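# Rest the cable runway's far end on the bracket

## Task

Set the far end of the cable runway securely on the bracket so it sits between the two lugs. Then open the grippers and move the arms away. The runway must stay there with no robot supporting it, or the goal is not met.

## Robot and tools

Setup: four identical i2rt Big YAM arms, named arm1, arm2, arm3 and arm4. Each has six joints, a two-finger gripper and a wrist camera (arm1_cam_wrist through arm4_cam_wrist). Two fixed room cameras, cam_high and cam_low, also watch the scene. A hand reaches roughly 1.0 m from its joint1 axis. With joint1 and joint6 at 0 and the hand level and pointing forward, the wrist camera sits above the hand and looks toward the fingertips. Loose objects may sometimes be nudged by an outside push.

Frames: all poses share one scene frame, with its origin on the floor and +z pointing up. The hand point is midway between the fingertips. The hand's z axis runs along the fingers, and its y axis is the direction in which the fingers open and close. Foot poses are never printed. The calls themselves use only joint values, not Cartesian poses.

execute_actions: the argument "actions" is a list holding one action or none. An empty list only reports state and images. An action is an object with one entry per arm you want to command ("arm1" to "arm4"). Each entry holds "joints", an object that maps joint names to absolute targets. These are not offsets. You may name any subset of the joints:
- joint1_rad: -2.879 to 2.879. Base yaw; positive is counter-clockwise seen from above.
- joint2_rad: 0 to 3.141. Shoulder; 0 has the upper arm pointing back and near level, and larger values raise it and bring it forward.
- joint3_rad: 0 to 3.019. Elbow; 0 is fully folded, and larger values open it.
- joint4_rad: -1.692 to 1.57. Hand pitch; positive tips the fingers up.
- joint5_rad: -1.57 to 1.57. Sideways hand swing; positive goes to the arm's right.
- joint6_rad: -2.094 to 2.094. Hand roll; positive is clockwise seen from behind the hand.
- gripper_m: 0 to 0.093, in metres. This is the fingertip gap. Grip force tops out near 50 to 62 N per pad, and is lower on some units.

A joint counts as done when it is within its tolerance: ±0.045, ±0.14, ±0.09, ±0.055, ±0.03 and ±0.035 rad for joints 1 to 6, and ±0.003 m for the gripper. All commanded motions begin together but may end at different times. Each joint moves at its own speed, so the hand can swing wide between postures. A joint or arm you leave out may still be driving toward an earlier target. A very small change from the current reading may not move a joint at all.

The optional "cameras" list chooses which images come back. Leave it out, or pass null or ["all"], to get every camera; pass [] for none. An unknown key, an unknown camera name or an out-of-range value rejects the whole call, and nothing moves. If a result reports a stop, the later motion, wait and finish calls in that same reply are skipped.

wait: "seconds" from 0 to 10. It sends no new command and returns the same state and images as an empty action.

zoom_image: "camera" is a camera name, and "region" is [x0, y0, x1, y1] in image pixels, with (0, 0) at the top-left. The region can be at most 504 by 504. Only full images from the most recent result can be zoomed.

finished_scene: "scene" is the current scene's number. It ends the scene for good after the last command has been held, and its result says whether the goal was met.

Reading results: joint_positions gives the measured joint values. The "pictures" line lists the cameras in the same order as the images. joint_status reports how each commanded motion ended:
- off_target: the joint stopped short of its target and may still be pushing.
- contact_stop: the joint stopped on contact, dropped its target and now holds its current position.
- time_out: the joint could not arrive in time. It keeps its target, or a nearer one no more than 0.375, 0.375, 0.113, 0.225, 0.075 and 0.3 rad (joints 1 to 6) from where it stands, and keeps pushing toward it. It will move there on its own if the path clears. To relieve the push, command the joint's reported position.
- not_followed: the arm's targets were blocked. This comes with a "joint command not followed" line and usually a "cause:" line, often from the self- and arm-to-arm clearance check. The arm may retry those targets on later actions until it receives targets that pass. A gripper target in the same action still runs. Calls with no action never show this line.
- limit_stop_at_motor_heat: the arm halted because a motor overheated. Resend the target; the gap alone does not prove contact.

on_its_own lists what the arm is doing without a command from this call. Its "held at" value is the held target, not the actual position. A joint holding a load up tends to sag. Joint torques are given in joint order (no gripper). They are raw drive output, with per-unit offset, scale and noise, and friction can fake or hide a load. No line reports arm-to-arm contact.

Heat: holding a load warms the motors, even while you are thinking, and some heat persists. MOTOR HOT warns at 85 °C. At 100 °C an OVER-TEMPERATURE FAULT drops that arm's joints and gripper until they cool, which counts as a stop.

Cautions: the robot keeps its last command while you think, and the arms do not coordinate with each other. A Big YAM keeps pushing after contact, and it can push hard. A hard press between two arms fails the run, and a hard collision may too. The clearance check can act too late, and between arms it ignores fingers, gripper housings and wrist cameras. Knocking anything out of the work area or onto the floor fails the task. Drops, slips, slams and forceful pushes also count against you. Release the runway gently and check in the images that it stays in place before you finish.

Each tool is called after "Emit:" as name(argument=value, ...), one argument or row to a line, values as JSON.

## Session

Emit:
execute_actions(
  actions=[],
)

Scene clock: 0.00 s.
Joint torques (N m, as the arm reports them, + toward a larger angle): no reading
Motor temperatures (°C, as the motors report them): arm1=[31 29 32 32 28 30] | arm2=[28 31 30 29 30 31] | arm3=[30 32 36 27 28 30] | arm4=[31 34 31 31 28 32]
arm1.joint_positions: joint1_rad=+0.152 joint2_rad=+0.502 joint3_rad=+1.440 joint4_rad=-1.467 joint5_rad=+0.188 joint6_rad=+0.360 gripper_m=+0.094
arm1.joint_status: not commanded
arm1.hand: x=-0.9698 y=-0.3211 z=+1.3922 quat_wxyz=(-0.346, +0.458, -0.734, -0.363) (m; scene frame)
arm2.joint_positions: joint1_rad=+0.033 joint2_rad=+0.544 joint3_rad=+1.332 joint4_rad=-1.298 joint5_rad=+0.252 joint6_rad=+0.033 gripper_m=+0.095
arm2.joint_status: not commanded
arm2.hand: x=-0.3608 y=+0.3124 z=+1.3007 quat_wxyz=(-0.268, -0.681, -0.522, +0.438) (m; scene frame)
arm3.joint_positions: joint1_rad=+0.018 joint2_rad=+0.655 joint3_rad=+1.348 joint4_rad=-1.451 joint5_rad=-0.133 joint6_rad=-0.365 gripper_m=+0.095
arm3.joint_status: not commanded
arm3.hand: x=+0.5523 y=-0.3201 z=+1.3019 quat_wxyz=(-0.263, +0.815, -0.415, -0.307) (m; scene frame)
arm4.joint_positions: joint1_rad=-0.290 joint2_rad=+0.423 joint3_rad=+1.325 joint4_rad=-1.514 joint5_rad=+0.031 joint6_rad=-0.468 gripper_m=+0.095
arm4.joint_status: not commanded
arm4.hand: x=+1.1950 y=+0.3588 z=+1.3440 quat_wxyz=(-0.193, -0.529, -0.713, +0.418) (m; scene frame)
pictures: arm1_cam_wrist, arm2_cam_wrist, arm3_cam_wrist, arm4_cam_wrist, cam_high, cam_low
Images, in order (width x height): arm1_cam_wrist 504x504, arm2_cam_wrist 504x504, arm3_cam_wrist 504x504, arm4_cam_wrist 504x504, cam_high 672x504, cam_low 672x504.

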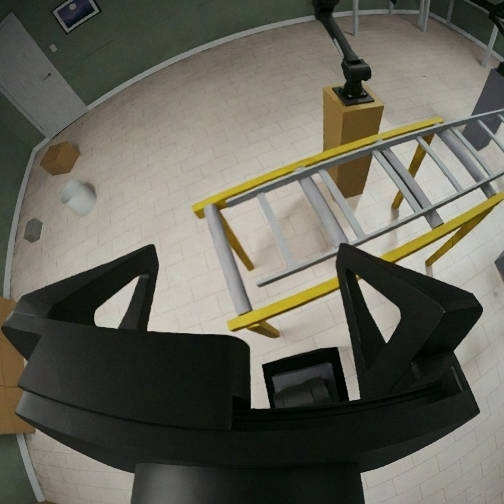

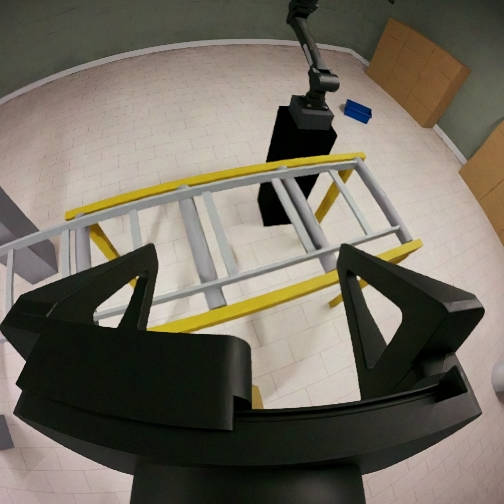

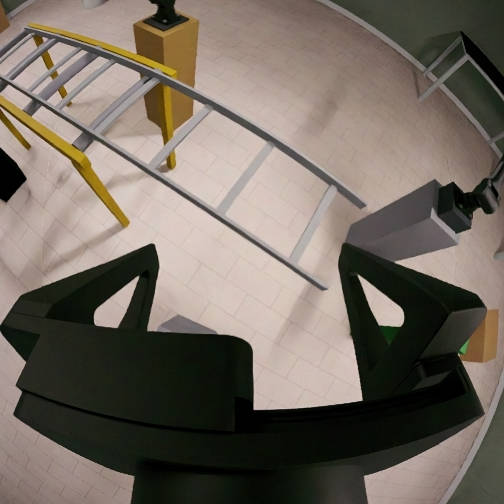

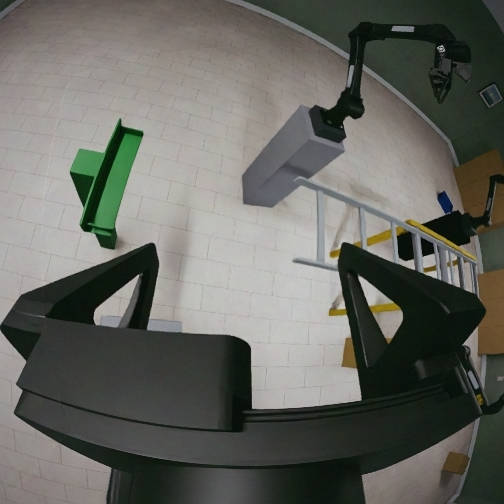

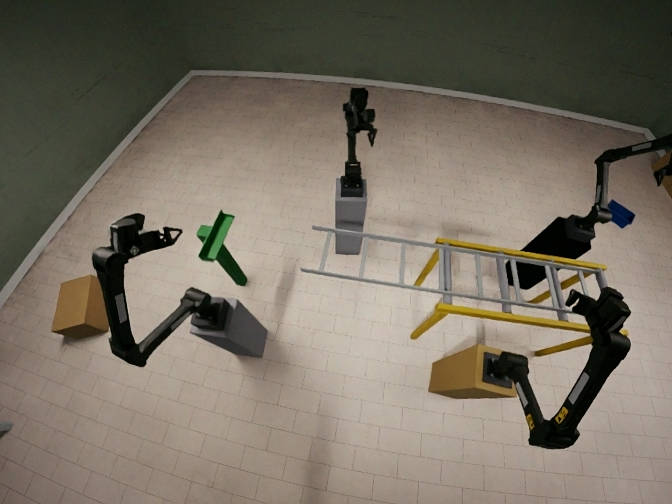

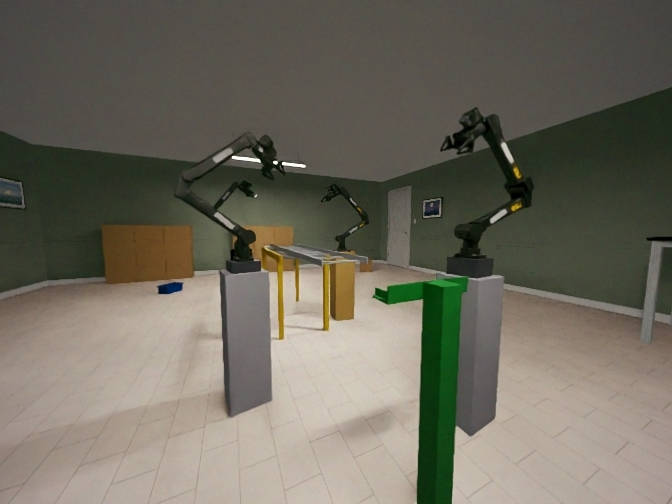

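Emit:
execute_actions(
  actions=[
    {"arm3":{"joints":{"joint1_rad":0.46,"joint2_rad":2.08,"joint3_rad":1.85,"joint4_rad":-1.31,"joint5_rad":0,"joint6_rad":0.655}},"arm4":{"joints":{"joint1_rad":0.073,"joint2_rad":1.185,"joint3_rad":1.285,"joint4_rad":-1.49,"joint5_rad":0,"joint6_rad":0.211}}},
  ],
  cameras=["arm3_cam_wrist","arm4_cam_wrist","cam_high"],
)

Emit:
zoom_image(
  camera="arm4_cam_wrist",
  region=[130, 0, 270, 220],
)

Scene clock: 5.83 s.
Joint torques (N m, as the arm reports them, + toward a larger angle): arm1=[ 0.2   3.15  8.66  1.99  0.13 -0.09] | arm2=[-1.25  2.84  9.38  2.21  0.03 -0.01] | arm3=[ -0.41 -24.32  10.78   0.55   0.03   0.02] | arm4=[ 0.83 -9.49 11.14  0.93 -0.01  0.12]
Motor temperatures (°C, as the motors report them): arm1=[31 29 32 32 28 30] | arm2=[28 31 31 29 30 31] | arm3=[30 33 38 27 28 30] | arm4=[31 34 32 31 28 32]
arm1.joint_positions: joint1_rad=+0.152 joint2_rad=+0.502 joint3_rad=+1.440 joint4_rad=-1.467 joint5_rad=+0.188 joint6_rad=+0.360 gripper_m=+0.094
arm1.joint_status: not commanded
arm1.hand: x=-0.9698 y=-0.3211 z=+1.3922 quat_wxyz=(-0.346, +0.458, -0.734, -0.363) (m; scene frame)
arm2.joint_positions: joint1_rad=+0.033 joint2_rad=+0.544 joint3_rad=+1.332 joint4_rad=-1.298 joint5_rad=+0.252 joint6_rad=+0.033 gripper_m=+0.095
arm2.joint_status: not commanded
arm2.hand: x=-0.3608 y=+0.3124 z=+1.3007 quat_wxyz=(-0.268, -0.681, -0.522, +0.438) (m; scene frame)
arm3.joint_positions: joint1_rad=+0.455 joint2_rad=+2.083 joint3_rad=+1.836 joint4_rad=-1.307 joint5_rad=-0.002 joint6_rad=+0.641 gripper_m=+0.095
arm3.joint_status: all done
arm3.hand: x=+0.2351 y=-0.0287 z=+0.9031 quat_wxyz=(-0.002, +0.709, -0.705, -0.013) (m; scene frame)
arm4.joint_positions: joint1_rad=+0.062 joint2_rad=+1.198 joint3_rad=+1.278 joint4_rad=-1.497 joint5_rad=+0.003 joint6_rad=+0.201 gripper_m=+0.095
arm4.joint_status: all done
arm4.hand: x=+1.2899 y=+0.1397 z=+1.1320 quat_wxyz=(-0.060, -0.709, -0.701, +0.046) (m; scene frame)
pictures: arm3_cam_wrist, arm4_cam_wrist, cam_high
Images, in order (width x height): arm3_cam_wrist 504x504, arm4_cam_wrist 504x504, cam_high 672x504.

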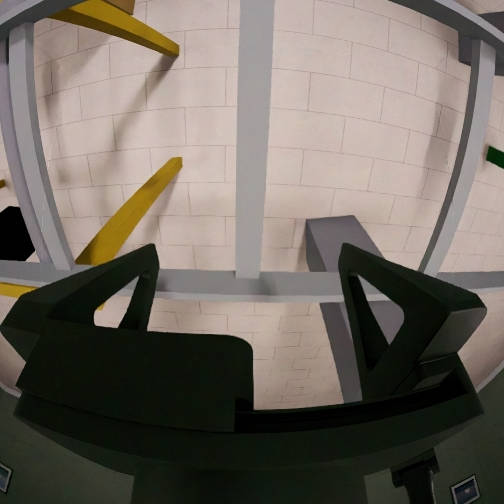

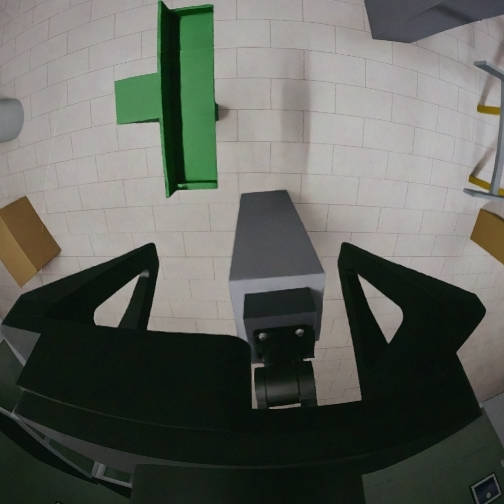

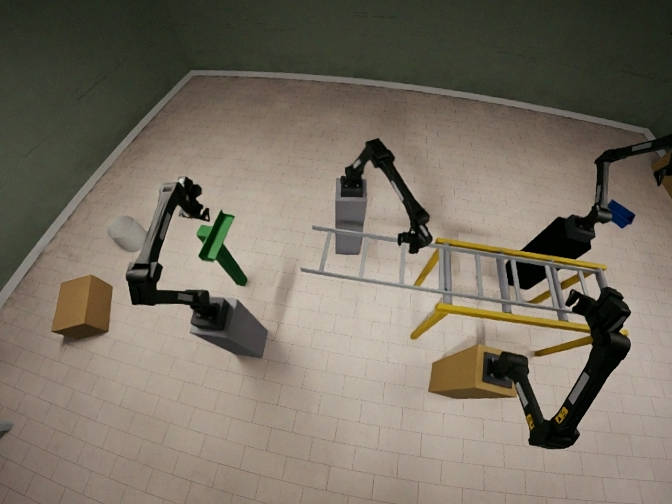

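Region (130, 0, 270, 220) of arm4_cam_wrist's 504x504 image, scaled by 2.291, with more detail than that image has; it fills the left 321 columns of this view, and the rest is white.

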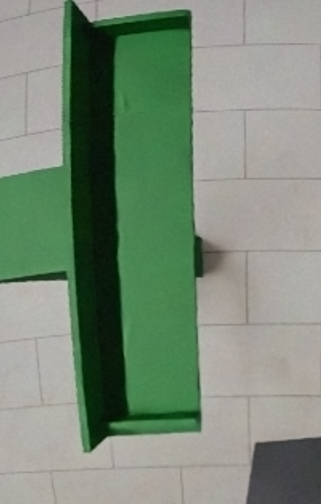

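Emit:
execute_actions(
  actions=[
    {"arm3":{"joints":{"joint2_rad":2.205,"joint3_rad":1.775,"joint4_rad":-1.14}},"arm4":{"joints":{"joint1_rad":-0.96,"joint2_rad":2.32,"joint3_rad":2.21,"joint4_rad":-1.40,"joint6_rad":-0.85}}},
  ],
  cameras=["arm3_cam_wrist","arm4_cam_wrist","cam_low"],
)

Scene clock: 15.33 s.
Joint torques (N m, as the arm reports them, + toward a larger angle): arm1=[ 0.17  3.16  8.66  1.98  0.13 -0.09] | arm2=[-1.06  2.77  9.36  2.2   0.02  0.  ] | arm3=[ -0.74 -23.54   8.81   0.87   0.07  -0.04] | arm4=[  0.46 -26.21  14.82   0.06  -0.08  -0.08]
Motor temperatures (°C, as the motors report them): arm1=[31 29 33 32 28 30] | arm2=[28 31 32 29 30 31] | arm3=[30 35 40 27 28 30] | arm4=[31 34 34 31 28 32]
arm1.joint_positions: joint1_rad=+0.152 joint2_rad=+0.502 joint3_rad=+1.440 joint4_rad=-1.467 joint5_rad=+0.188 joint6_rad=+0.360 gripper_m=+0.094
arm1.joint_status: not commanded
arm1.hand: x=-0.9698 y=-0.3211 z=+1.3922 quat_wxyz=(-0.346, +0.458, -0.734, -0.363) (m; scene frame)
arm2.joint_positions: joint1_rad=+0.033 joint2_rad=+0.544 joint3_rad=+1.332 joint4_rad=-1.298 joint5_rad=+0.252 joint6_rad=+0.033 gripper_m=+0.095
arm2.joint_status: not commanded
arm2.hand: x=-0.3608 y=+0.3124 z=+1.3007 quat_wxyz=(-0.268, -0.681, -0.522, +0.438) (m; scene frame)
arm3.joint_positions: joint1_rad=+0.455 joint2_rad=+2.198 joint3_rad=+1.775 joint4_rad=-1.150 joint5_rad=-0.002 joint6_rad=+0.642 gripper_m=+0.095
arm3.joint_status: all done
arm3.hand: x=+0.2310 y=-0.0231 z=+0.8105 quat_wxyz=(-0.001, +0.708, -0.706, -0.004) (m; scene frame)
arm4.joint_positions: joint1_rad=-0.962 joint2_rad=+2.338 joint3_rad=+2.159 joint4_rad=-1.395 joint5_rad=+0.002 joint6_rad=-0.839 gripper_m=+0.095
arm4.joint_status: all done
arm4.hand: x=+0.6945 y=+0.0250 z=+0.8824 quat_wxyz=(+0.005, -0.706, -0.709, +0.000) (m; scene frame)
pictures: arm3_cam_wrist, arm4_cam_wrist, cam_low
Images, in order (width x height): arm3_cam_wrist 504x504, arm4_cam_wrist 504x504, cam_low 672x504.

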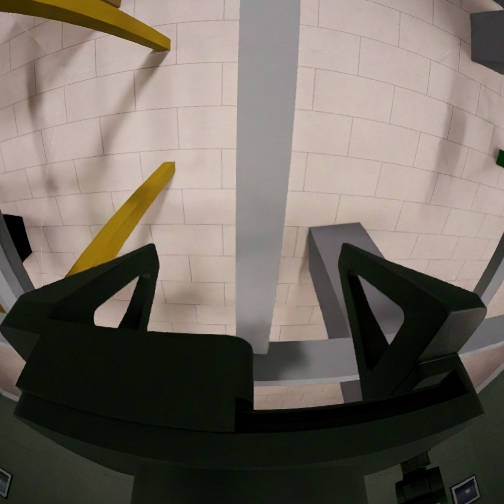

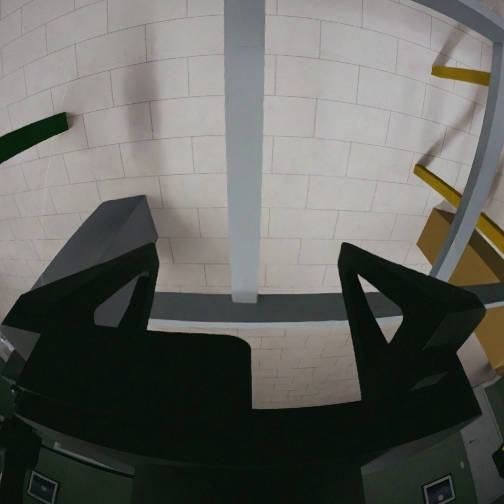

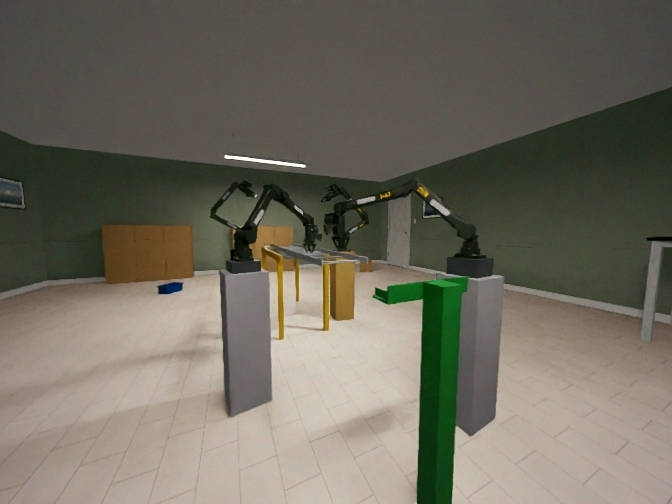

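Emit:
execute_actions(
  actions=[
    {"arm3":{"joints":{"joint1_rad":0.44,"joint2_rad":2.27,"joint3_rad":1.75,"joint4_rad":-1.065}},"arm4":{"joints":{"joint1_rad":-0.95,"joint2_rad":2.46,"joint3_rad":2.075,"joint4_rad":-1.19}}},
  ],
  cameras=["arm3_cam_wrist","arm4_cam_wrist"],
)

Scene clock: 20.57 s.
Joint torques (N m, as the arm reports them, + toward a larger angle): arm1=[ 0.17  3.16  8.67  1.98  0.13 -0.09] | arm2=[-1.2   2.76  9.37  2.19  0.03  0.  ] | arm3=[ -1.87 -22.44   8.15   1.     0.09  -0.01] | arm4=[  0.9  -26.66   9.97   0.67  -0.09  -0.07]
Motor temperatures (°C, as the motors report them): arm1=[31 29 34 32 28 30] | arm2=[28 31 33 29 30 31] | arm3=[30 36 40 27 28 30] | arm4=[31 36 35 31 28 32]
arm1.joint_positions: joint1_rad=+0.152 joint2_rad=+0.502 joint3_rad=+1.440 joint4_rad=-1.467 joint5_rad=+0.188 joint6_rad=+0.360 gripper_m=+0.094
arm1.joint_status: not commanded
arm1.hand: x=-0.9698 y=-0.3211 z=+1.3922 quat_wxyz=(-0.346, +0.458, -0.734, -0.363) (m; scene frame)
arm2.joint_positions: joint1_rad=+0.033 joint2_rad=+0.544 joint3_rad=+1.332 joint4_rad=-1.298 joint5_rad=+0.252 joint6_rad=+0.033 gripper_m=+0.095
arm2.joint_status: not commanded
arm2.hand: x=-0.3608 y=+0.3124 z=+1.3007 quat_wxyz=(-0.268, -0.681, -0.522, +0.438) (m; scene frame)
arm3.joint_positions: joint1_rad=+0.452 joint2_rad=+2.240 joint3_rad=+1.759 joint4_rad=-1.076 joint5_rad=-0.002 joint6_rad=+0.642 gripper_m=+0.095
arm3.joint_status: all done
arm3.hand: x=+0.2299 y=-0.0174 z=+0.7783 quat_wxyz=(-0.002, +0.707, -0.707, -0.012) (m; scene frame)
arm4.joint_positions: joint1_rad=-0.962 joint2_rad=+2.480 joint3_rad=+2.065 joint4_rad=-1.201 joint5_rad=+0.002 joint6_rad=-0.840 gripper_m=+0.095
arm4.joint_status: all done
arm4.hand: x=+0.6993 y=+0.0307 z=+0.7501 quat_wxyz=(+0.004, -0.705, -0.709, -0.021) (m; scene frame)
pictures: arm3_cam_wrist, arm4_cam_wrist
Images, in order (width x height): arm3_cam_wrist 504x504, arm4_cam_wrist 504x504.

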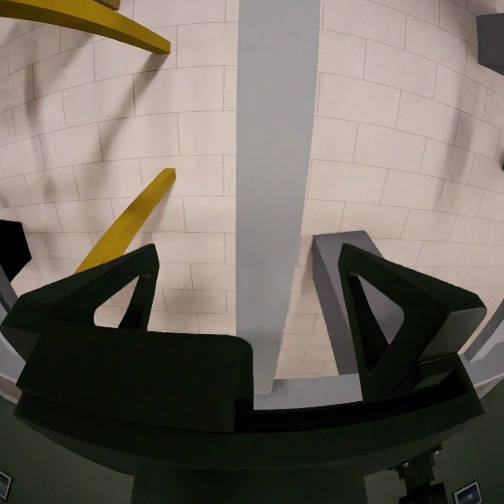

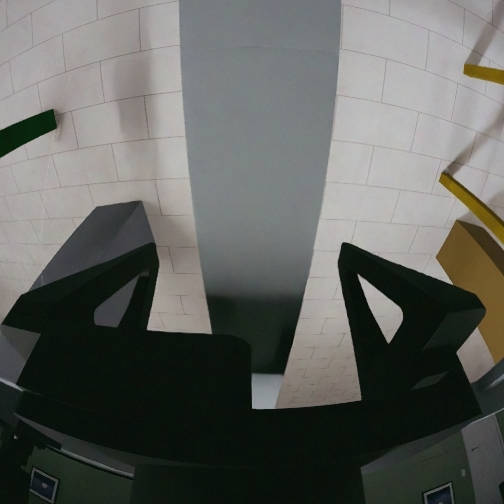

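Emit:
execute_actions(
  actions=[
    {"arm3":{"joints":{"joint1_rad":0.425,"joint2_rad":2.30,"gripper_m":0.045}},"arm4":{"joints":{"joint2_rad":2.44,"joint4_rad":-1.17,"gripper_m":0.045}}},
  ],
  cameras=[],
)

Emit:
execute_actions(
  actions=[
    {"arm3":{"joints":{"gripper_m":0.0}},"arm4":{"joints":{"gripper_m":0.0}}},
  ],
  cameras=["arm3_cam_wrist","arm4_cam_wrist"],
)

Scene clock: 23.50 s.
Joint torques (N m, as the arm reports them, + toward a larger angle): arm1=[ 0.2   3.15  8.66  1.98  0.13 -0.09] | arm2=[-1.19  2.83  9.37  2.17  0.03  0.01] | arm3=[ -1.93 -22.05   7.94   0.98   0.09  -0.01] | arm4=[  0.53 -26.98  10.25   0.71  -0.09  -0.06]
Motor temperatures (°C, as the motors report them): arm1=[31 29 34 32 28 30] | arm2=[28 31 33 29 30 31] | arm3=[30 36 40 27 28 30] | arm4=[31 36 35 31 28 32]
arm1.joint_positions: joint1_rad=+0.152 joint2_rad=+0.502 joint3_rad=+1.440 joint4_rad=-1.467 joint5_rad=+0.188 joint6_rad=+0.360 gripper_m=+0.094
arm1.joint_status: not commanded
arm1.hand: x=-0.9698 y=-0.3211 z=+1.3922 quat_wxyz=(-0.346, +0.458, -0.734, -0.363) (m; scene frame)
arm2.joint_positions: joint1_rad=+0.033 joint2_rad=+0.544 joint3_rad=+1.332 joint4_rad=-1.298 joint5_rad=+0.252 joint6_rad=+0.033 gripper_m=+0.095
arm2.joint_status: not commanded
arm2.hand: x=-0.3608 y=+0.3124 z=+1.3007 quat_wxyz=(-0.268, -0.681, -0.522, +0.438) (m; scene frame)
arm3.joint_positions: joint1_rad=+0.432 joint2_rad=+2.266 joint3_rad=+1.759 joint4_rad=-1.076 joint5_rad=-0.002 joint6_rad=+0.642 gripper_m=+0.045
arm3.joint_status: all done
arm3.hand: x=+0.2426 y=-0.0133 z=+0.7620 quat_wxyz=(+0.000, +0.700, -0.714, +0.001) (m; scene frame)
arm4.joint_positions: joint1_rad=-0.962 joint2_rad=+2.463 joint3_rad=+2.065 joint4_rad=-1.181 joint5_rad=+0.002 joint6_rad=-0.840 gripper_m=+0.045
arm4.joint_status: all done
arm4.hand: x=+0.6930 y=+0.0248 z=+0.7620 quat_wxyz=(+0.005, -0.705, -0.709, -0.003) (m; scene frame)
pictures: none
No camera images: the call's "cameras" was empty. Leave "cameras" out to get every camera's image.

Scene clock: 24.07 s.
Joint torques (N m, as the arm reports them, + toward a larger angle): arm1=[ 0.18  3.13  8.66  1.98  0.13 -0.09] | arm2=[-1.28  2.88  9.37  2.17  0.03  0.  ] | arm3=[ -2.1  -21.99   7.93   0.42   0.4   -0.12] | arm4=[  0.74 -26.49  10.49   1.02   0.11  -0.09]
Motor temperatures (°C, as the motors report them): arm1=[31 29 34 32 28 30] | arm2=[28 31 33 29 30 31] | arm3=[30 36 40 27 28 30] | arm4=[31 36 35 31 28 32]
arm1.joint_positions: joint1_rad=+0.152 joint2_rad=+0.502 joint3_rad=+1.440 joint4_rad=-1.467 joint5_rad=+0.188 joint6_rad=+0.360 gripper_m=+0.094
arm1.joint_status: not commanded
arm1.hand: x=-0.9698 y=-0.3211 z=+1.3922 quat_wxyz=(-0.346, +0.458, -0.734, -0.363) (m; scene frame)
arm2.joint_positions: joint1_rad=+0.033 joint2_rad=+0.544 joint3_rad=+1.332 joint4_rad=-1.298 joint5_rad=+0.252 joint6_rad=+0.033 gripper_m=+0.095
arm2.joint_status: not commanded
arm2.hand: x=-0.3608 y=+0.3124 z=+1.3007 quat_wxyz=(-0.268, -0.681, -0.522, +0.438) (m; scene frame)
arm3.joint_positions: joint1_rad=+0.436 joint2_rad=+2.267 joint3_rad=+1.759 joint4_rad=-1.063 joint5_rad=-0.011 joint6_rad=+0.650 gripper_m=+0.024
arm3.joint_status: gripper_m off_target (ended at +0.024, target +0.000)
arm3.hand: x=+0.2374 y=-0.0133 z=+0.7615 quat_wxyz=(+0.004, +0.699, -0.715, -0.006) (m; scene frame)
arm4.joint_positions: joint1_rad=-0.959 joint2_rad=+2.461 joint3_rad=+2.063 joint4_rad=-1.189 joint5_rad=-0.003 joint6_rad=-0.836 gripper_m=+0.023
arm4.joint_status: gripper_m off_target (ended at +0.023, target +0.000)
arm4.hand: x=+0.6968 y=+0.0244 z=+0.7621 quat_wxyz=(+0.002, -0.706, -0.708, -0.007) (m; scene frame)
pictures: arm3_cam_wrist, arm4_cam_wrist
Images, in order (width x height): arm3_cam_wrist 504x504, arm4_cam_wrist 504x504.

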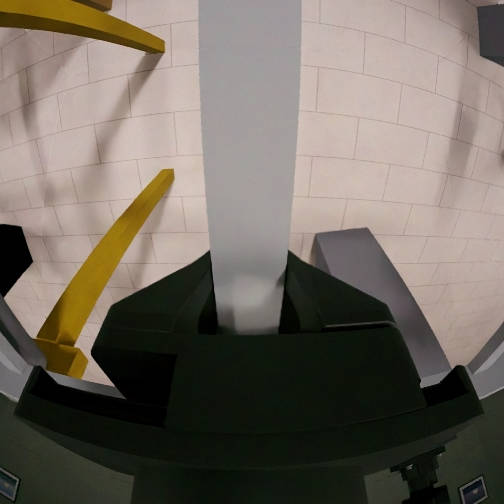

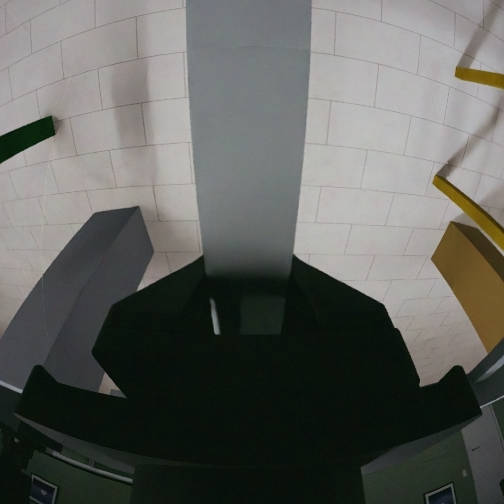

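Emit:
execute_actions(
  actions=[
    {"arm3":{"joints":{"joint1_rad":0.33,"joint2_rad":2.145,"joint3_rad":1.60,"joint4_rad":-0.99,"joint6_rad":0.53}},"arm4":{"joints":{"joint1_rad":-0.882,"joint2_rad":2.262,"joint3_rad":1.76,"joint4_rad":-1.03,"joint6_rad":-0.755}}},
  ],
  cameras=[],
)

Emit:
execute_actions(
  actions=[
    {"arm3":{"joints":{"joint1_rad":0.195,"joint2_rad":2.045,"joint3_rad":1.47,"joint4_rad":-0.935,"joint6_rad":0.39}},"arm4":{"joints":{"joint1_rad":-0.778,"joint2_rad":2.11,"joint3_rad":1.515,"joint4_rad":-0.92,"joint6_rad":-0.65}}},
  ],
  cameras=["cam_high"],
)

Scene clock: 35.10 s.
Joint torques (N m, as the arm reports them, + toward a larger angle): arm1=[ 0.19  3.15  8.66  1.97  0.13 -0.09] | arm2=[-1.29  2.81  9.37  2.19  0.02  0.  ] | arm3=[ -0.17 -25.08   9.56   0.76   0.27  -0.17] | arm4=[ -1.16 -25.75   9.85   0.38   0.2   -0.04]
Motor temperatures (°C, as the motors report them): arm1=[31 29 34 32 28 30] | arm2=[28 31 33 29 30 31] | arm3=[30 37 40 27 29 30] | arm4=[31 38 35 31 28 32]
arm1.joint_positions: joint1_rad=+0.152 joint2_rad=+0.502 joint3_rad=+1.440 joint4_rad=-1.467 joint5_rad=+0.188 joint6_rad=+0.360 gripper_m=+0.094
arm1.joint_status: not commanded
arm1.hand: x=-0.9698 y=-0.3211 z=+1.3922 quat_wxyz=(-0.346, +0.458, -0.734, -0.363) (m; scene frame)
arm2.joint_positions: joint1_rad=+0.033 joint2_rad=+0.544 joint3_rad=+1.332 joint4_rad=-1.298 joint5_rad=+0.252 joint6_rad=+0.033 gripper_m=+0.095
arm2.joint_status: not commanded
arm2.hand: x=-0.3608 y=+0.3124 z=+1.3007 quat_wxyz=(-0.268, -0.681, -0.522, +0.438) (m; scene frame)
arm3.joint_positions: joint1_rad=+0.326 joint2_rad=+2.170 joint3_rad=+1.580 joint4_rad=-0.995 joint5_rad=-0.007 joint6_rad=+0.539 gripper_m=+0.024
arm3.joint_status: all done
arm3.hand: x=+0.3206 y=-0.0132 z=+0.7619 quat_wxyz=(+0.004, +0.699, -0.715, +0.001) (m; scene frame)
arm4.joint_positions: joint1_rad=-0.874 joint2_rad=+2.301 joint3_rad=+1.747 joint4_rad=-1.033 joint5_rad=-0.005 joint6_rad=-0.748 gripper_m=+0.023
arm4.joint_status: all done
arm4.hand: x=+0.7809 y=+0.0263 z=+0.7601 quat_wxyz=(+0.001, -0.707, -0.707, -0.007) (m; scene frame)
pictures: none
No camera images: the call's "cameras" was empty. Leave "cameras" out to get every camera's image.

Scene clock: 36.30 s.
Joint torques (N m, as the arm reports them, + toward a larger angle): arm1=[ 0.2   3.14  8.65  1.98  0.13 -0.09] | arm2=[-1.12  2.88  9.39  2.2   0.03 -0.01] | arm3=[  0.03 -25.55  10.21   0.67   0.07  -0.15] | arm4=[ -1.15 -24.74  10.61  -0.08   0.36  -0.06]
Motor temperatures (°C, as the motors report them): arm1=[31 29 34 32 28 30] | arm2=[28 31 33 29 30 31] | arm3=[30 37 40 27 29 30] | arm4=[31 38 35 31 29 32]
arm1.joint_positions: joint1_rad=+0.152 joint2_rad=+0.502 joint3_rad=+1.440 joint4_rad=-1.467 joint5_rad=+0.188 joint6_rad=+0.360 gripper_m=+0.094
arm1.joint_status: not commanded
arm1.hand: x=-0.9698 y=-0.3211 z=+1.3922 quat_wxyz=(-0.346, +0.458, -0.734, -0.363) (m; scene frame)
arm2.joint_positions: joint1_rad=+0.033 joint2_rad=+0.544 joint3_rad=+1.332 joint4_rad=-1.298 joint5_rad=+0.252 joint6_rad=+0.033 gripper_m=+0.095
arm2.joint_status: not commanded
arm2.hand: x=-0.3608 y=+0.3124 z=+1.3007 quat_wxyz=(-0.268, -0.681, -0.522, +0.438) (m; scene frame)
arm3.joint_positions: joint1_rad=+0.183 joint2_rad=+2.093 joint3_rad=+1.439 joint4_rad=-0.941 joint5_rad=-0.002 joint6_rad=+0.394 gripper_m=+0.024
arm3.joint_status: all done
arm3.hand: x=+0.4130 y=-0.0117 z=+0.7615 quat_wxyz=(+0.004, +0.700, -0.714, +0.005) (m; scene frame)
arm4.joint_positions: joint1_rad=-0.765 joint2_rad=+2.167 joint3_rad=+1.487 joint4_rad=-0.912 joint5_rad=-0.009 joint6_rad=-0.642 gripper_m=+0.023
arm4.joint_status: all done
arm4.hand: x=+0.8735 y=+0.0318 z=+0.7587 quat_wxyz=(+0.001, -0.706, -0.708, -0.010) (m; scene frame)
pictures: cam_high
Images, in order (width x height): cam_high 672x504.

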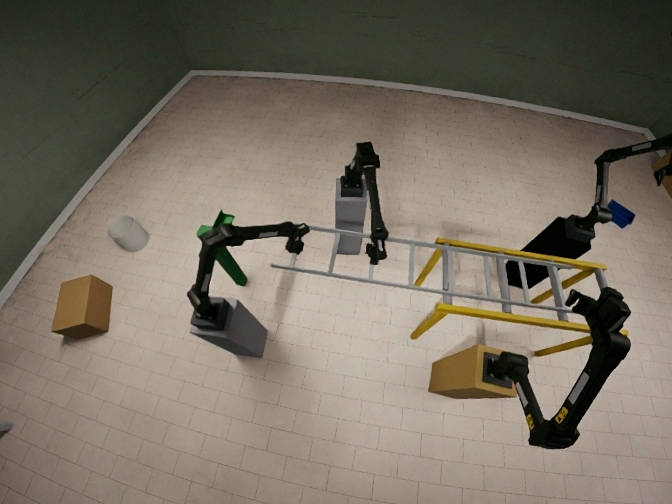

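Tracking well. Continue.

Emit:
execute_actions(
  actions=[
    {"arm3":{"joints":{"joint1_rad":0.028,"joint2_rad":1.96,"joint3_rad":1.39,"joint4_rad":-0.90,"joint6_rad":0.22}},"arm4":{"joints":{"joint1_rad":-0.632,"joint2_rad":1.972,"joint3_rad":1.33,"joint4_rad":-0.833,"joint6_rad":-0.505}}},
  ],
  cameras=[],
)

Emit:
execute_actions(
  actions=[
    {"arm3":{"joints":{"joint1_rad":-0.157,"joint2_rad":1.92,"joint3_rad":1.37,"joint4_rad":-0.895,"joint6_rad":0.03}},"arm4":{"joints":{"joint1_rad":-0.457,"joint2_rad":1.872,"joint3_rad":1.19,"joint4_rad":-0.772,"joint6_rad":-0.33}}},
  ],
  cameras=[],
)

Emit:
execute_actions(
  actions=[
    {"arm3":{"joints":{"joint1_rad":-0.343,"joint2_rad":1.92,"joint3_rad":1.415,"joint4_rad":-0.915,"joint6_rad":-0.16}},"arm4":{"joints":{"joint1_rad":-0.255,"joint2_rad":1.81,"joint3_rad":1.108,"joint4_rad":-0.74,"joint6_rad":-0.13}}},
  ],
  cameras=["cam_high","cam_low"],
)

Scene clock: 40.37 s.
Joint torques (N m, as the arm reports them, + toward a larger angle): arm1=[ 0.22  3.17  8.67  1.98  0.13 -0.09] | arm2=[-1.19  2.75  9.37  2.17  0.03  0.  ] | arm3=[  0.95 -26.52  10.98   0.46  -0.02  -0.16] | arm4=[ -0.94 -25.18  11.44  -0.21   0.35  -0.03]
Motor temperatures (°C, as the motors report them): arm1=[31 29 34 32 28 30] | arm2=[28 31 33 29 30 31] | arm3=[30 38 40 27 29 30] | arm4=[31 38 35 31 29 32]
arm1.joint_positions: joint1_rad=+0.152 joint2_rad=+0.502 joint3_rad=+1.440 joint4_rad=-1.467 joint5_rad=+0.188 joint6_rad=+0.360 gripper_m=+0.094
arm1.joint_status: not commanded
arm1.hand: x=-0.9698 y=-0.3211 z=+1.3922 quat_wxyz=(-0.346, +0.458, -0.734, -0.363) (m; scene frame)
arm2.joint_positions: joint1_rad=+0.033 joint2_rad=+0.544 joint3_rad=+1.332 joint4_rad=-1.298 joint5_rad=+0.252 joint6_rad=+0.033 gripper_m=+0.095
arm2.joint_status: not commanded
arm2.hand: x=-0.3608 y=+0.3124 z=+1.3007 quat_wxyz=(-0.268, -0.681, -0.522, +0.438) (m; scene frame)
arm3.joint_positions: joint1_rad=+0.014 joint2_rad=+2.040 joint3_rad=+1.348 joint4_rad=-0.904 joint5_rad=+0.001 joint6_rad=+0.223 gripper_m=+0.024
arm3.joint_status: all done
arm3.hand: x=+0.5104 y=-0.0090 z=+0.7625 quat_wxyz=(+0.005, +0.700, -0.714, +0.005) (m; scene frame)
arm4.joint_positions: joint1_rad=-0.621 joint2_rad=+2.060 joint3_rad=+1.285 joint4_rad=-0.821 joint5_rad=-0.009 joint6_rad=-0.500 gripper_m=+0.023
arm4.joint_status: all done
arm4.hand: x=+0.9704 y=+0.0362 z=+0.7581 quat_wxyz=(+0.003, -0.705, -0.709, -0.012) (m; scene frame)
pictures: none
No camera images: the call's "cameras" was empty. Leave "cameras" out to get every camera's image.

Scene clock: 41.77 s.
Joint torques (N m, as the arm reports them, + toward a larger angle): arm1=[ 0.18  3.16  8.66  1.99  0.13 -0.09] | arm2=[-1.21  2.91  9.38  2.18  0.03 -0.01] | arm3=[  0.24 -28.63  11.22   0.35  -0.02  -0.2 ] | arm4=[ -0.66 -25.42  11.28  -0.34   0.33   0.  ]
Motor temperatures (°C, as the motors report them): arm1=[31 29 34 32 28 30] | arm2=[28 31 33 29 30 31] | arm3=[30 38 41 27 29 30] | arm4=[31 38 35 31 29 32]
arm1.joint_positions: joint1_rad=+0.152 joint2_rad=+0.502 joint3_rad=+1.440 joint4_rad=-1.467 joint5_rad=+0.188 joint6_rad=+0.360 gripper_m=+0.094
arm1.joint_status: not commanded
arm1.hand: x=-0.9698 y=-0.3211 z=+1.3922 quat_wxyz=(-0.346, +0.458, -0.734, -0.363) (m; scene frame)
arm2.joint_positions: joint1_rad=+0.033 joint2_rad=+0.544 joint3_rad=+1.332 joint4_rad=-1.298 joint5_rad=+0.252 joint6_rad=+0.033 gripper_m=+0.095
arm2.joint_status: not commanded
arm2.hand: x=-0.3608 y=+0.3124 z=+1.3007 quat_wxyz=(-0.268, -0.681, -0.522, +0.438) (m; scene frame)
arm3.joint_positions: joint1_rad=-0.166 joint2_rad=+2.023 joint3_rad=+1.322 joint4_rad=-0.894 joint5_rad=+0.001 joint6_rad=+0.041 gripper_m=+0.024
arm3.joint_status: all done
arm3.hand: x=+0.6077 y=-0.0056 z=+0.7629 quat_wxyz=(+0.007, +0.701, -0.713, +0.004) (m; scene frame)
arm4.joint_positions: joint1_rad=-0.450 joint2_rad=+1.983 joint3_rad=+1.142 joint4_rad=-0.758 joint5_rad=-0.007 joint6_rad=-0.329 gripper_m=+0.023
arm4.joint_status: all done
arm4.hand: x=+1.0665 y=+0.0416 z=+0.7574 quat_wxyz=(+0.007, -0.705, -0.709, -0.013) (m; scene frame)
pictures: none
No camera images: the call's "cameras" was empty. Leave "cameras" out to get every camera's image.

Scene clock: 43.17 s.
Joint torques (N m, as the arm reports them, + toward a larger angle): arm1=[ 0.15  3.17  8.67  1.99  0.13 -0.09] | arm2=[-1.14  2.85  9.37  2.19  0.02 -0.01] | arm3=[ -0.19 -28.7   14.12  -0.33  -0.18  -0.36] | arm4=[ -0.31 -26.31   9.54  -0.26   0.43   0.  ]
Motor temperatures (°C, as the motors report them): arm1=[31 29 35 32 28 30] | arm2=[28 31 33 29 30 31] | arm3=[30 38 41 27 29 30] | arm4=[31 39 35 31 29 32]
arm1.joint_positions: joint1_rad=+0.152 joint2_rad=+0.502 joint3_rad=+1.440 joint4_rad=-1.467 joint5_rad=+0.188 joint6_rad=+0.360 gripper_m=+0.094
arm1.joint_status: not commanded
arm1.hand: x=-0.9698 y=-0.3211 z=+1.3922 quat_wxyz=(-0.346, +0.458, -0.734, -0.363) (m; scene frame)
arm2.joint_positions: joint1_rad=+0.033 joint2_rad=+0.544 joint3_rad=+1.332 joint4_rad=-1.298 joint5_rad=+0.252 joint6_rad=+0.033 gripper_m=+0.095
arm2.joint_status: not commanded
arm2.hand: x=-0.3608 y=+0.3124 z=+1.3007 quat_wxyz=(-0.268, -0.681, -0.522, +0.438) (m; scene frame)
arm3.joint_positions: joint1_rad=-0.348 joint2_rad=+2.023 joint3_rad=+1.331 joint4_rad=-0.899 joint5_rad=+0.003 joint6_rad=-0.139 gripper_m=+0.024
arm3.joint_status: all done
arm3.hand: x=+0.7054 y=-0.0089 z=+0.7652 quat_wxyz=(+0.006, +0.700, -0.714, +0.002) (m; scene frame)
arm4.joint_positions: joint1_rad=-0.251 joint2_rad=+1.939 joint3_rad=+1.076 joint4_rad=-0.728 joint5_rad=-0.009 joint6_rad=-0.127 gripper_m=+0.023
arm4.joint_status: all done
arm4.hand: x=+1.1632 y=+0.0388 z=+0.7602 quat_wxyz=(+0.006, -0.706, -0.708, -0.009) (m; scene frame)
pictures: cam_high, cam_low
Images, in order (width x height): cam_high 672x504, cam_low 672x504.

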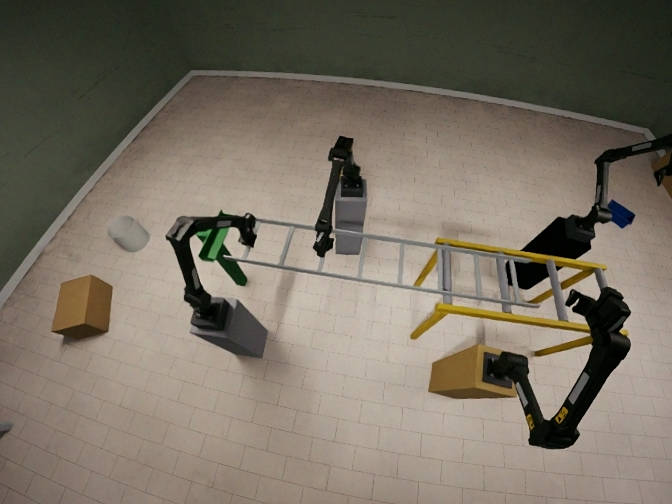

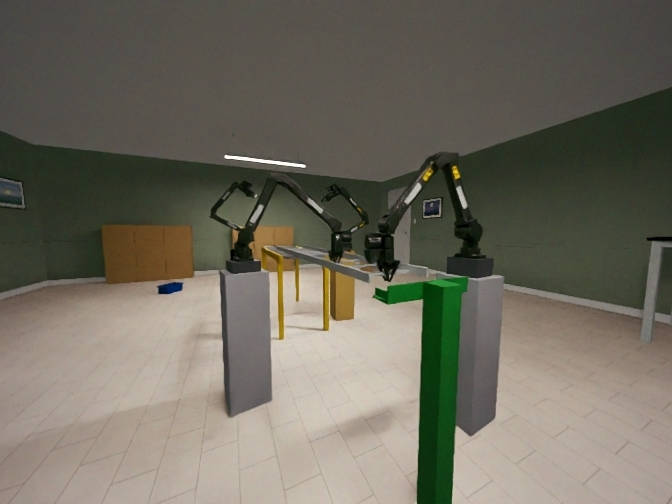

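Emit:
execute_actions(
  actions=[
    {"arm3":{"joints":{"joint1_rad":-0.452,"joint2_rad":1.937,"joint3_rad":1.46,"joint4_rad":-0.94,"joint6_rad":-0.265}},"arm4":{"joints":{"joint1_rad":-0.118,"joint2_rad":1.805,"joint3_rad":1.10,"joint4_rad":-0.74,"joint6_rad":0.008}}},
  ],
  cameras=["cam_high","cam_low"],
)

Emit:
zoom_image(
  camera="cam_low",
  region=[340, 230, 500, 330],
)

Emit:
zoom_image(
  camera="cam_high",
  region=[190, 203, 260, 273],
)

Scene clock: 47.27 s.
Joint torques (N m, as the arm reports them, + toward a larger angle): arm1=[ 0.17  3.17  8.66  1.98  0.13 -0.09] | arm2=[-1.24  2.87  9.37  2.18  0.03  0.  ] | arm3=[  0.91 -27.93  15.43  -0.64  -0.26  -0.23] | arm4=[ -0.74 -25.47   9.29  -0.16   0.49  -0.05]
Motor temperatures (°C, as the motors report them): arm1=[31 29 35 32 28 30] | arm2=[28 31 34 29 30 31] | arm3=[30 39 43 27 29 30] | arm4=[31 39 34 31 29 32]
arm1.joint_positions: joint1_rad=+0.152 joint2_rad=+0.502 joint3_rad=+1.440 joint4_rad=-1.467 joint5_rad=+0.188 joint6_rad=+0.360 gripper_m=+0.094
arm1.joint_status: not commanded
arm1.hand: x=-0.9698 y=-0.3211 z=+1.3922 quat_wxyz=(-0.346, +0.458, -0.734, -0.363) (m; scene frame)
arm2.joint_positions: joint1_rad=+0.033 joint2_rad=+0.544 joint3_rad=+1.332 joint4_rad=-1.298 joint5_rad=+0.252 joint6_rad=+0.033 gripper_m=+0.095
arm2.joint_status: not commanded
arm2.hand: x=-0.3608 y=+0.3124 z=+1.3007 quat_wxyz=(-0.268, -0.681, -0.522, +0.438) (m; scene frame)
arm3.joint_positions: joint1_rad=-0.466 joint2_rad=+2.030 joint3_rad=+1.361 joint4_rad=-0.913 joint5_rad=+0.007 joint6_rad=-0.253 gripper_m=+0.024
arm3.joint_status: joint3_rad time_out (moved +0.030 of +0.129); the others done
arm3.on_its_own: joint3_rad reads +1.361 and still pushes toward +1.460 since a time_out
arm3.hand: x=+0.7706 y=-0.0130 z=+0.7702 quat_wxyz=(+0.001, +0.699, -0.715, +0.000) (m; scene frame)
arm4.joint_positions: joint1_rad=-0.112 joint2_rad=+1.925 joint3_rad=+1.074 joint4_rad=-0.728 joint5_rad=-0.011 joint6_rad=+0.015 gripper_m=+0.023
arm4.joint_status: all done
arm4.hand: x=+1.2280 y=+0.0339 z=+0.7655 quat_wxyz=(+0.003, -0.707, -0.707, -0.006) (m; scene frame)
pictures: cam_high, cam_low
Images, in order (width x height): cam_high 672x504, cam_low 672x504.

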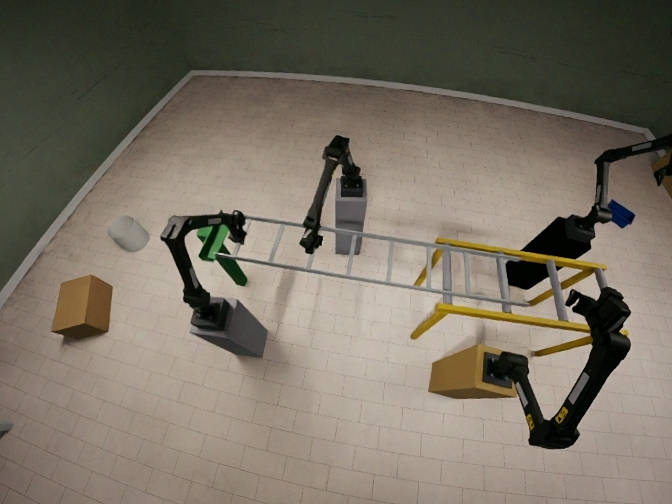

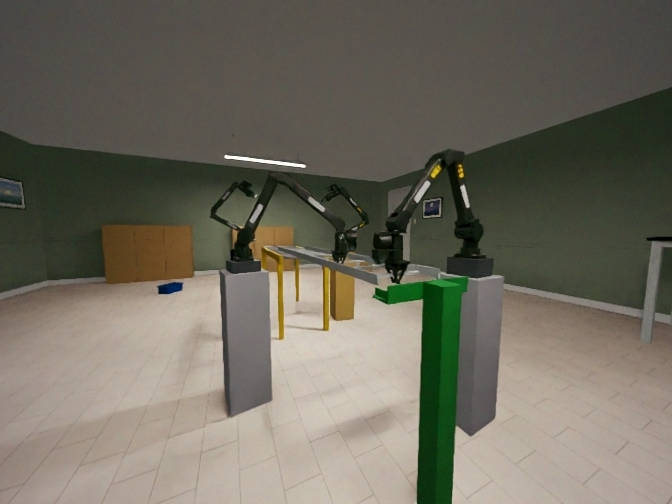

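Region (340, 230, 500, 330) of cam_low's 672x504 image, scaled by 3.150, with more detail than that image has; it fills the top 315 rows of this view, and the rest is white.

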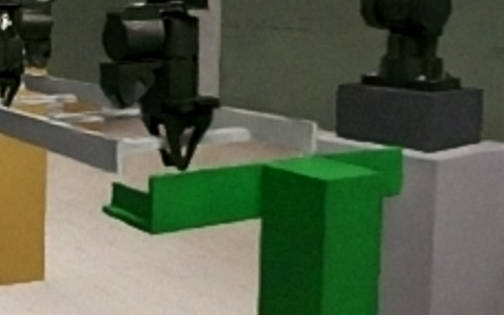

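Region (190, 203, 260, 273) of cam_high's 672x504 image, scaled by 7.200, with more detail than that image has.

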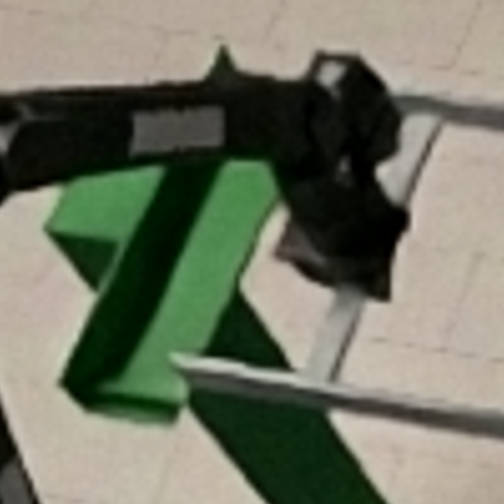

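Emit:
execute_actions(
  actions=[
    {"arm3":{"joints":{"joint1_rad":-0.557,"joint2_rad":2.0,"joint3_rad":1.495,"joint4_rad":-0.95,"joint6_rad":-0.36}},"arm4":{"joints":{"joint1_rad":0.014,"joint2_rad":1.83,"joint3_rad":1.095,"joint4_rad":-0.735,"joint6_rad":0.138}}},
  ],
  cameras=["cam_high","cam_low"],
)

Emit:
zoom_image(
  camera="cam_low",
  region=[340, 230, 500, 330],
)

Emit:
zoom_image(
  camera="cam_high",
  region=[190, 203, 260, 273],
)

Scene clock: 52.43 s.
Joint torques (N m, as the arm reports them, + toward a larger angle): arm1=[ 0.21  3.15  8.66  1.99  0.13 -0.09] | arm2=[-1.26  2.84  9.38  2.17  0.03 -0.01] | arm3=[  0.37 -27.41  13.1   -0.79  -0.27  -0.14] | arm4=[ -0.05 -23.83   9.75  -0.65   0.42   0.03]
Motor temperatures (°C, as the motors report them): arm1=[31 29 35 32 28 30] | arm2=[28 31 34 29 30 31] | arm3=[30 39 45 27 29 30] | arm4=[31 39 34 31 29 32]
arm1.joint_positions: joint1_rad=+0.152 joint2_rad=+0.502 joint3_rad=+1.440 joint4_rad=-1.467 joint5_rad=+0.188 joint6_rad=+0.360 gripper_m=+0.094
arm1.joint_status: not commanded
arm1.hand: x=-0.9698 y=-0.3211 z=+1.3922 quat_wxyz=(-0.346, +0.458, -0.734, -0.363) (m; scene frame)
arm2.joint_positions: joint1_rad=+0.033 joint2_rad=+0.544 joint3_rad=+1.332 joint4_rad=-1.298 joint5_rad=+0.252 joint6_rad=+0.033 gripper_m=+0.095
arm2.joint_status: not commanded
arm2.hand: x=-0.3608 y=+0.3124 z=+1.3007 quat_wxyz=(-0.268, -0.681, -0.522, +0.438) (m; scene frame)
arm3.joint_positions: joint1_rad=-0.564 joint2_rad=+2.075 joint3_rad=+1.431 joint4_rad=-0.921 joint5_rad=+0.006 joint6_rad=-0.355 gripper_m=+0.024
arm3.joint_status: all done
arm3.hand: x=+0.8298 y=-0.0089 z=+0.7662 quat_wxyz=(-0.005, +0.700, -0.714, -0.004) (m; scene frame)
arm4.joint_positions: joint1_rad=+0.015 joint2_rad=+1.928 joint3_rad=+1.061 joint4_rad=-0.712 joint5_rad=-0.009 joint6_rad=+0.138 gripper_m=+0.023
arm4.joint_status: all done
arm4.hand: x=+1.2861 y=+0.0420 z=+0.7604 quat_wxyz=(+0.004, -0.706, -0.708, -0.004) (m; scene frame)
pictures: cam_high, cam_low
Images, in order (width x height): cam_high 672x504, cam_low 672x504.

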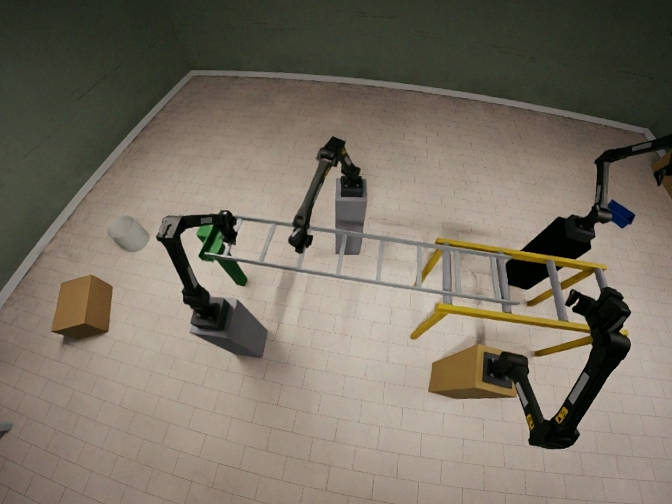

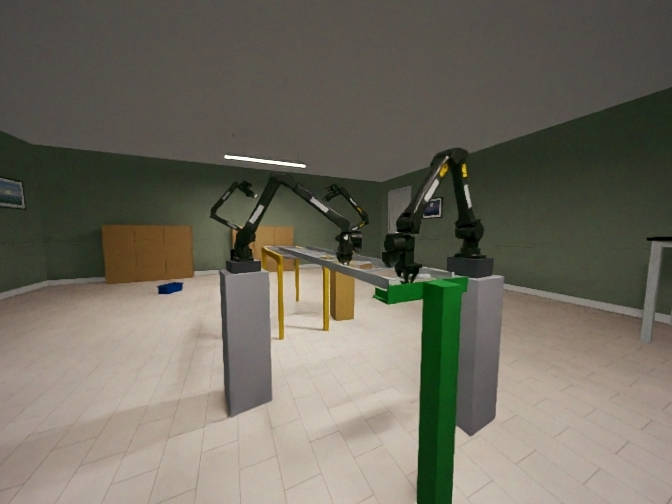

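Region (340, 230, 500, 330) of cam_low's 672x504 image, scaled by 3.150, with more detail than that image has; it fills the top 315 rows of this view, and the rest is white.

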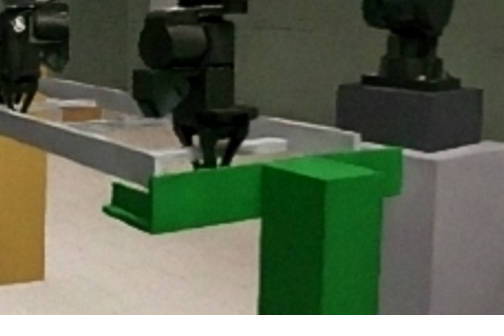

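Region (190, 203, 260, 273) of cam_high's 672x504 image, scaled by 7.200, with more detail than that image has.

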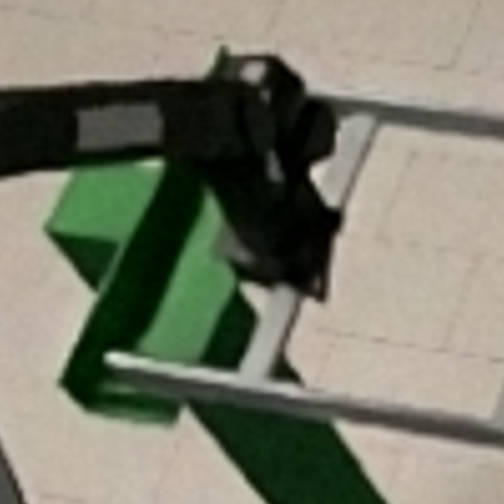

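Emit:
execute_actions(
  actions=[
    {"arm3":{"joints":{"joint1_rad":-0.595,"joint2_rad":2.04,"joint3_rad":1.47,"joint4_rad":-0.93,"joint6_rad":-0.39}},"arm4":{"joints":{"joint1_rad":0.055,"joint2_rad":1.895,"joint3_rad":1.135,"joint4_rad":-0.70,"joint6_rad":0.17}}},
  ],
  cameras=["cam_high"],
)

Emit:
zoom_image(
  camera="cam_high",
  region=[190, 203, 260, 273],
)

Scene clock: 55.90 s.
Joint torques (N m, as the arm reports them, + toward a larger angle): arm1=[ 0.19  3.16  8.66  1.99  0.13 -0.09] | arm2=[-1.15  2.82  9.34  2.2   0.03  0.  ] | arm3=[ -2.05 -26.21  10.8   -0.78  -0.08  -0.41] | arm4=[  1.87 -21.86  12.39  -0.21   0.29   0.14]
Motor temperatures (°C, as the motors report them): arm1=[31 29 35 32 28 30] | arm2=[28 31 34 29 30 31] | arm3=[30 40 45 27 28 30] | arm4=[31 39 34 31 29 32]
arm1.joint_positions: joint1_rad=+0.152 joint2_rad=+0.502 joint3_rad=+1.440 joint4_rad=-1.467 joint5_rad=+0.188 joint6_rad=+0.360 gripper_m=+0.094
arm1.joint_status: not commanded
arm1.hand: x=-0.9698 y=-0.3211 z=+1.3922 quat_wxyz=(-0.346, +0.458, -0.734, -0.363) (m; scene frame)
arm2.joint_positions: joint1_rad=+0.033 joint2_rad=+0.544 joint3_rad=+1.332 joint4_rad=-1.298 joint5_rad=+0.252 joint6_rad=+0.033 gripper_m=+0.095
arm2.joint_status: not commanded
arm2.hand: x=-0.3608 y=+0.3124 z=+1.3007 quat_wxyz=(-0.268, -0.681, -0.522, +0.438) (m; scene frame)
arm3.joint_positions: joint1_rad=-0.579 joint2_rad=+2.096 joint3_rad=+1.431 joint4_rad=-0.907 joint5_rad=+0.000 joint6_rad=-0.366 gripper_m=+0.024
arm3.joint_status: all done
arm3.hand: x=+0.8366 y=-0.0119 z=+0.7550 quat_wxyz=(-0.001, +0.699, -0.715, -0.005) (m; scene frame)
arm4.joint_positions: joint1_rad=+0.031 joint2_rad=+1.968 joint3_rad=+1.072 joint4_rad=-0.687 joint5_rad=-0.005 joint6_rad=+0.156 gripper_m=+0.023
arm4.joint_status: all done
arm4.hand: x=+1.2932 y=+0.0397 z=+0.7453 quat_wxyz=(+0.007, -0.706, -0.708, -0.004) (m; scene frame)
pictures: cam_high
Images, in order (width x height): cam_high 672x504.

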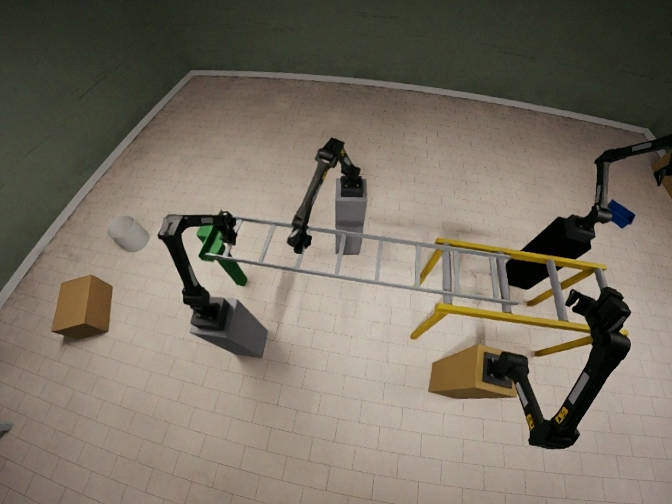

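Region (190, 203, 260, 273) of cam_high's 672x504 image, scaled by 7.200, with more detail than that image has.

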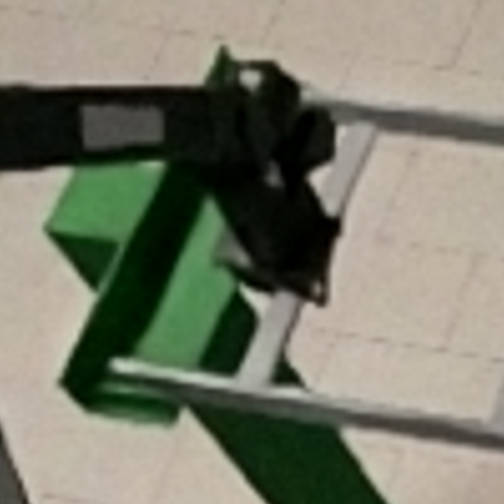

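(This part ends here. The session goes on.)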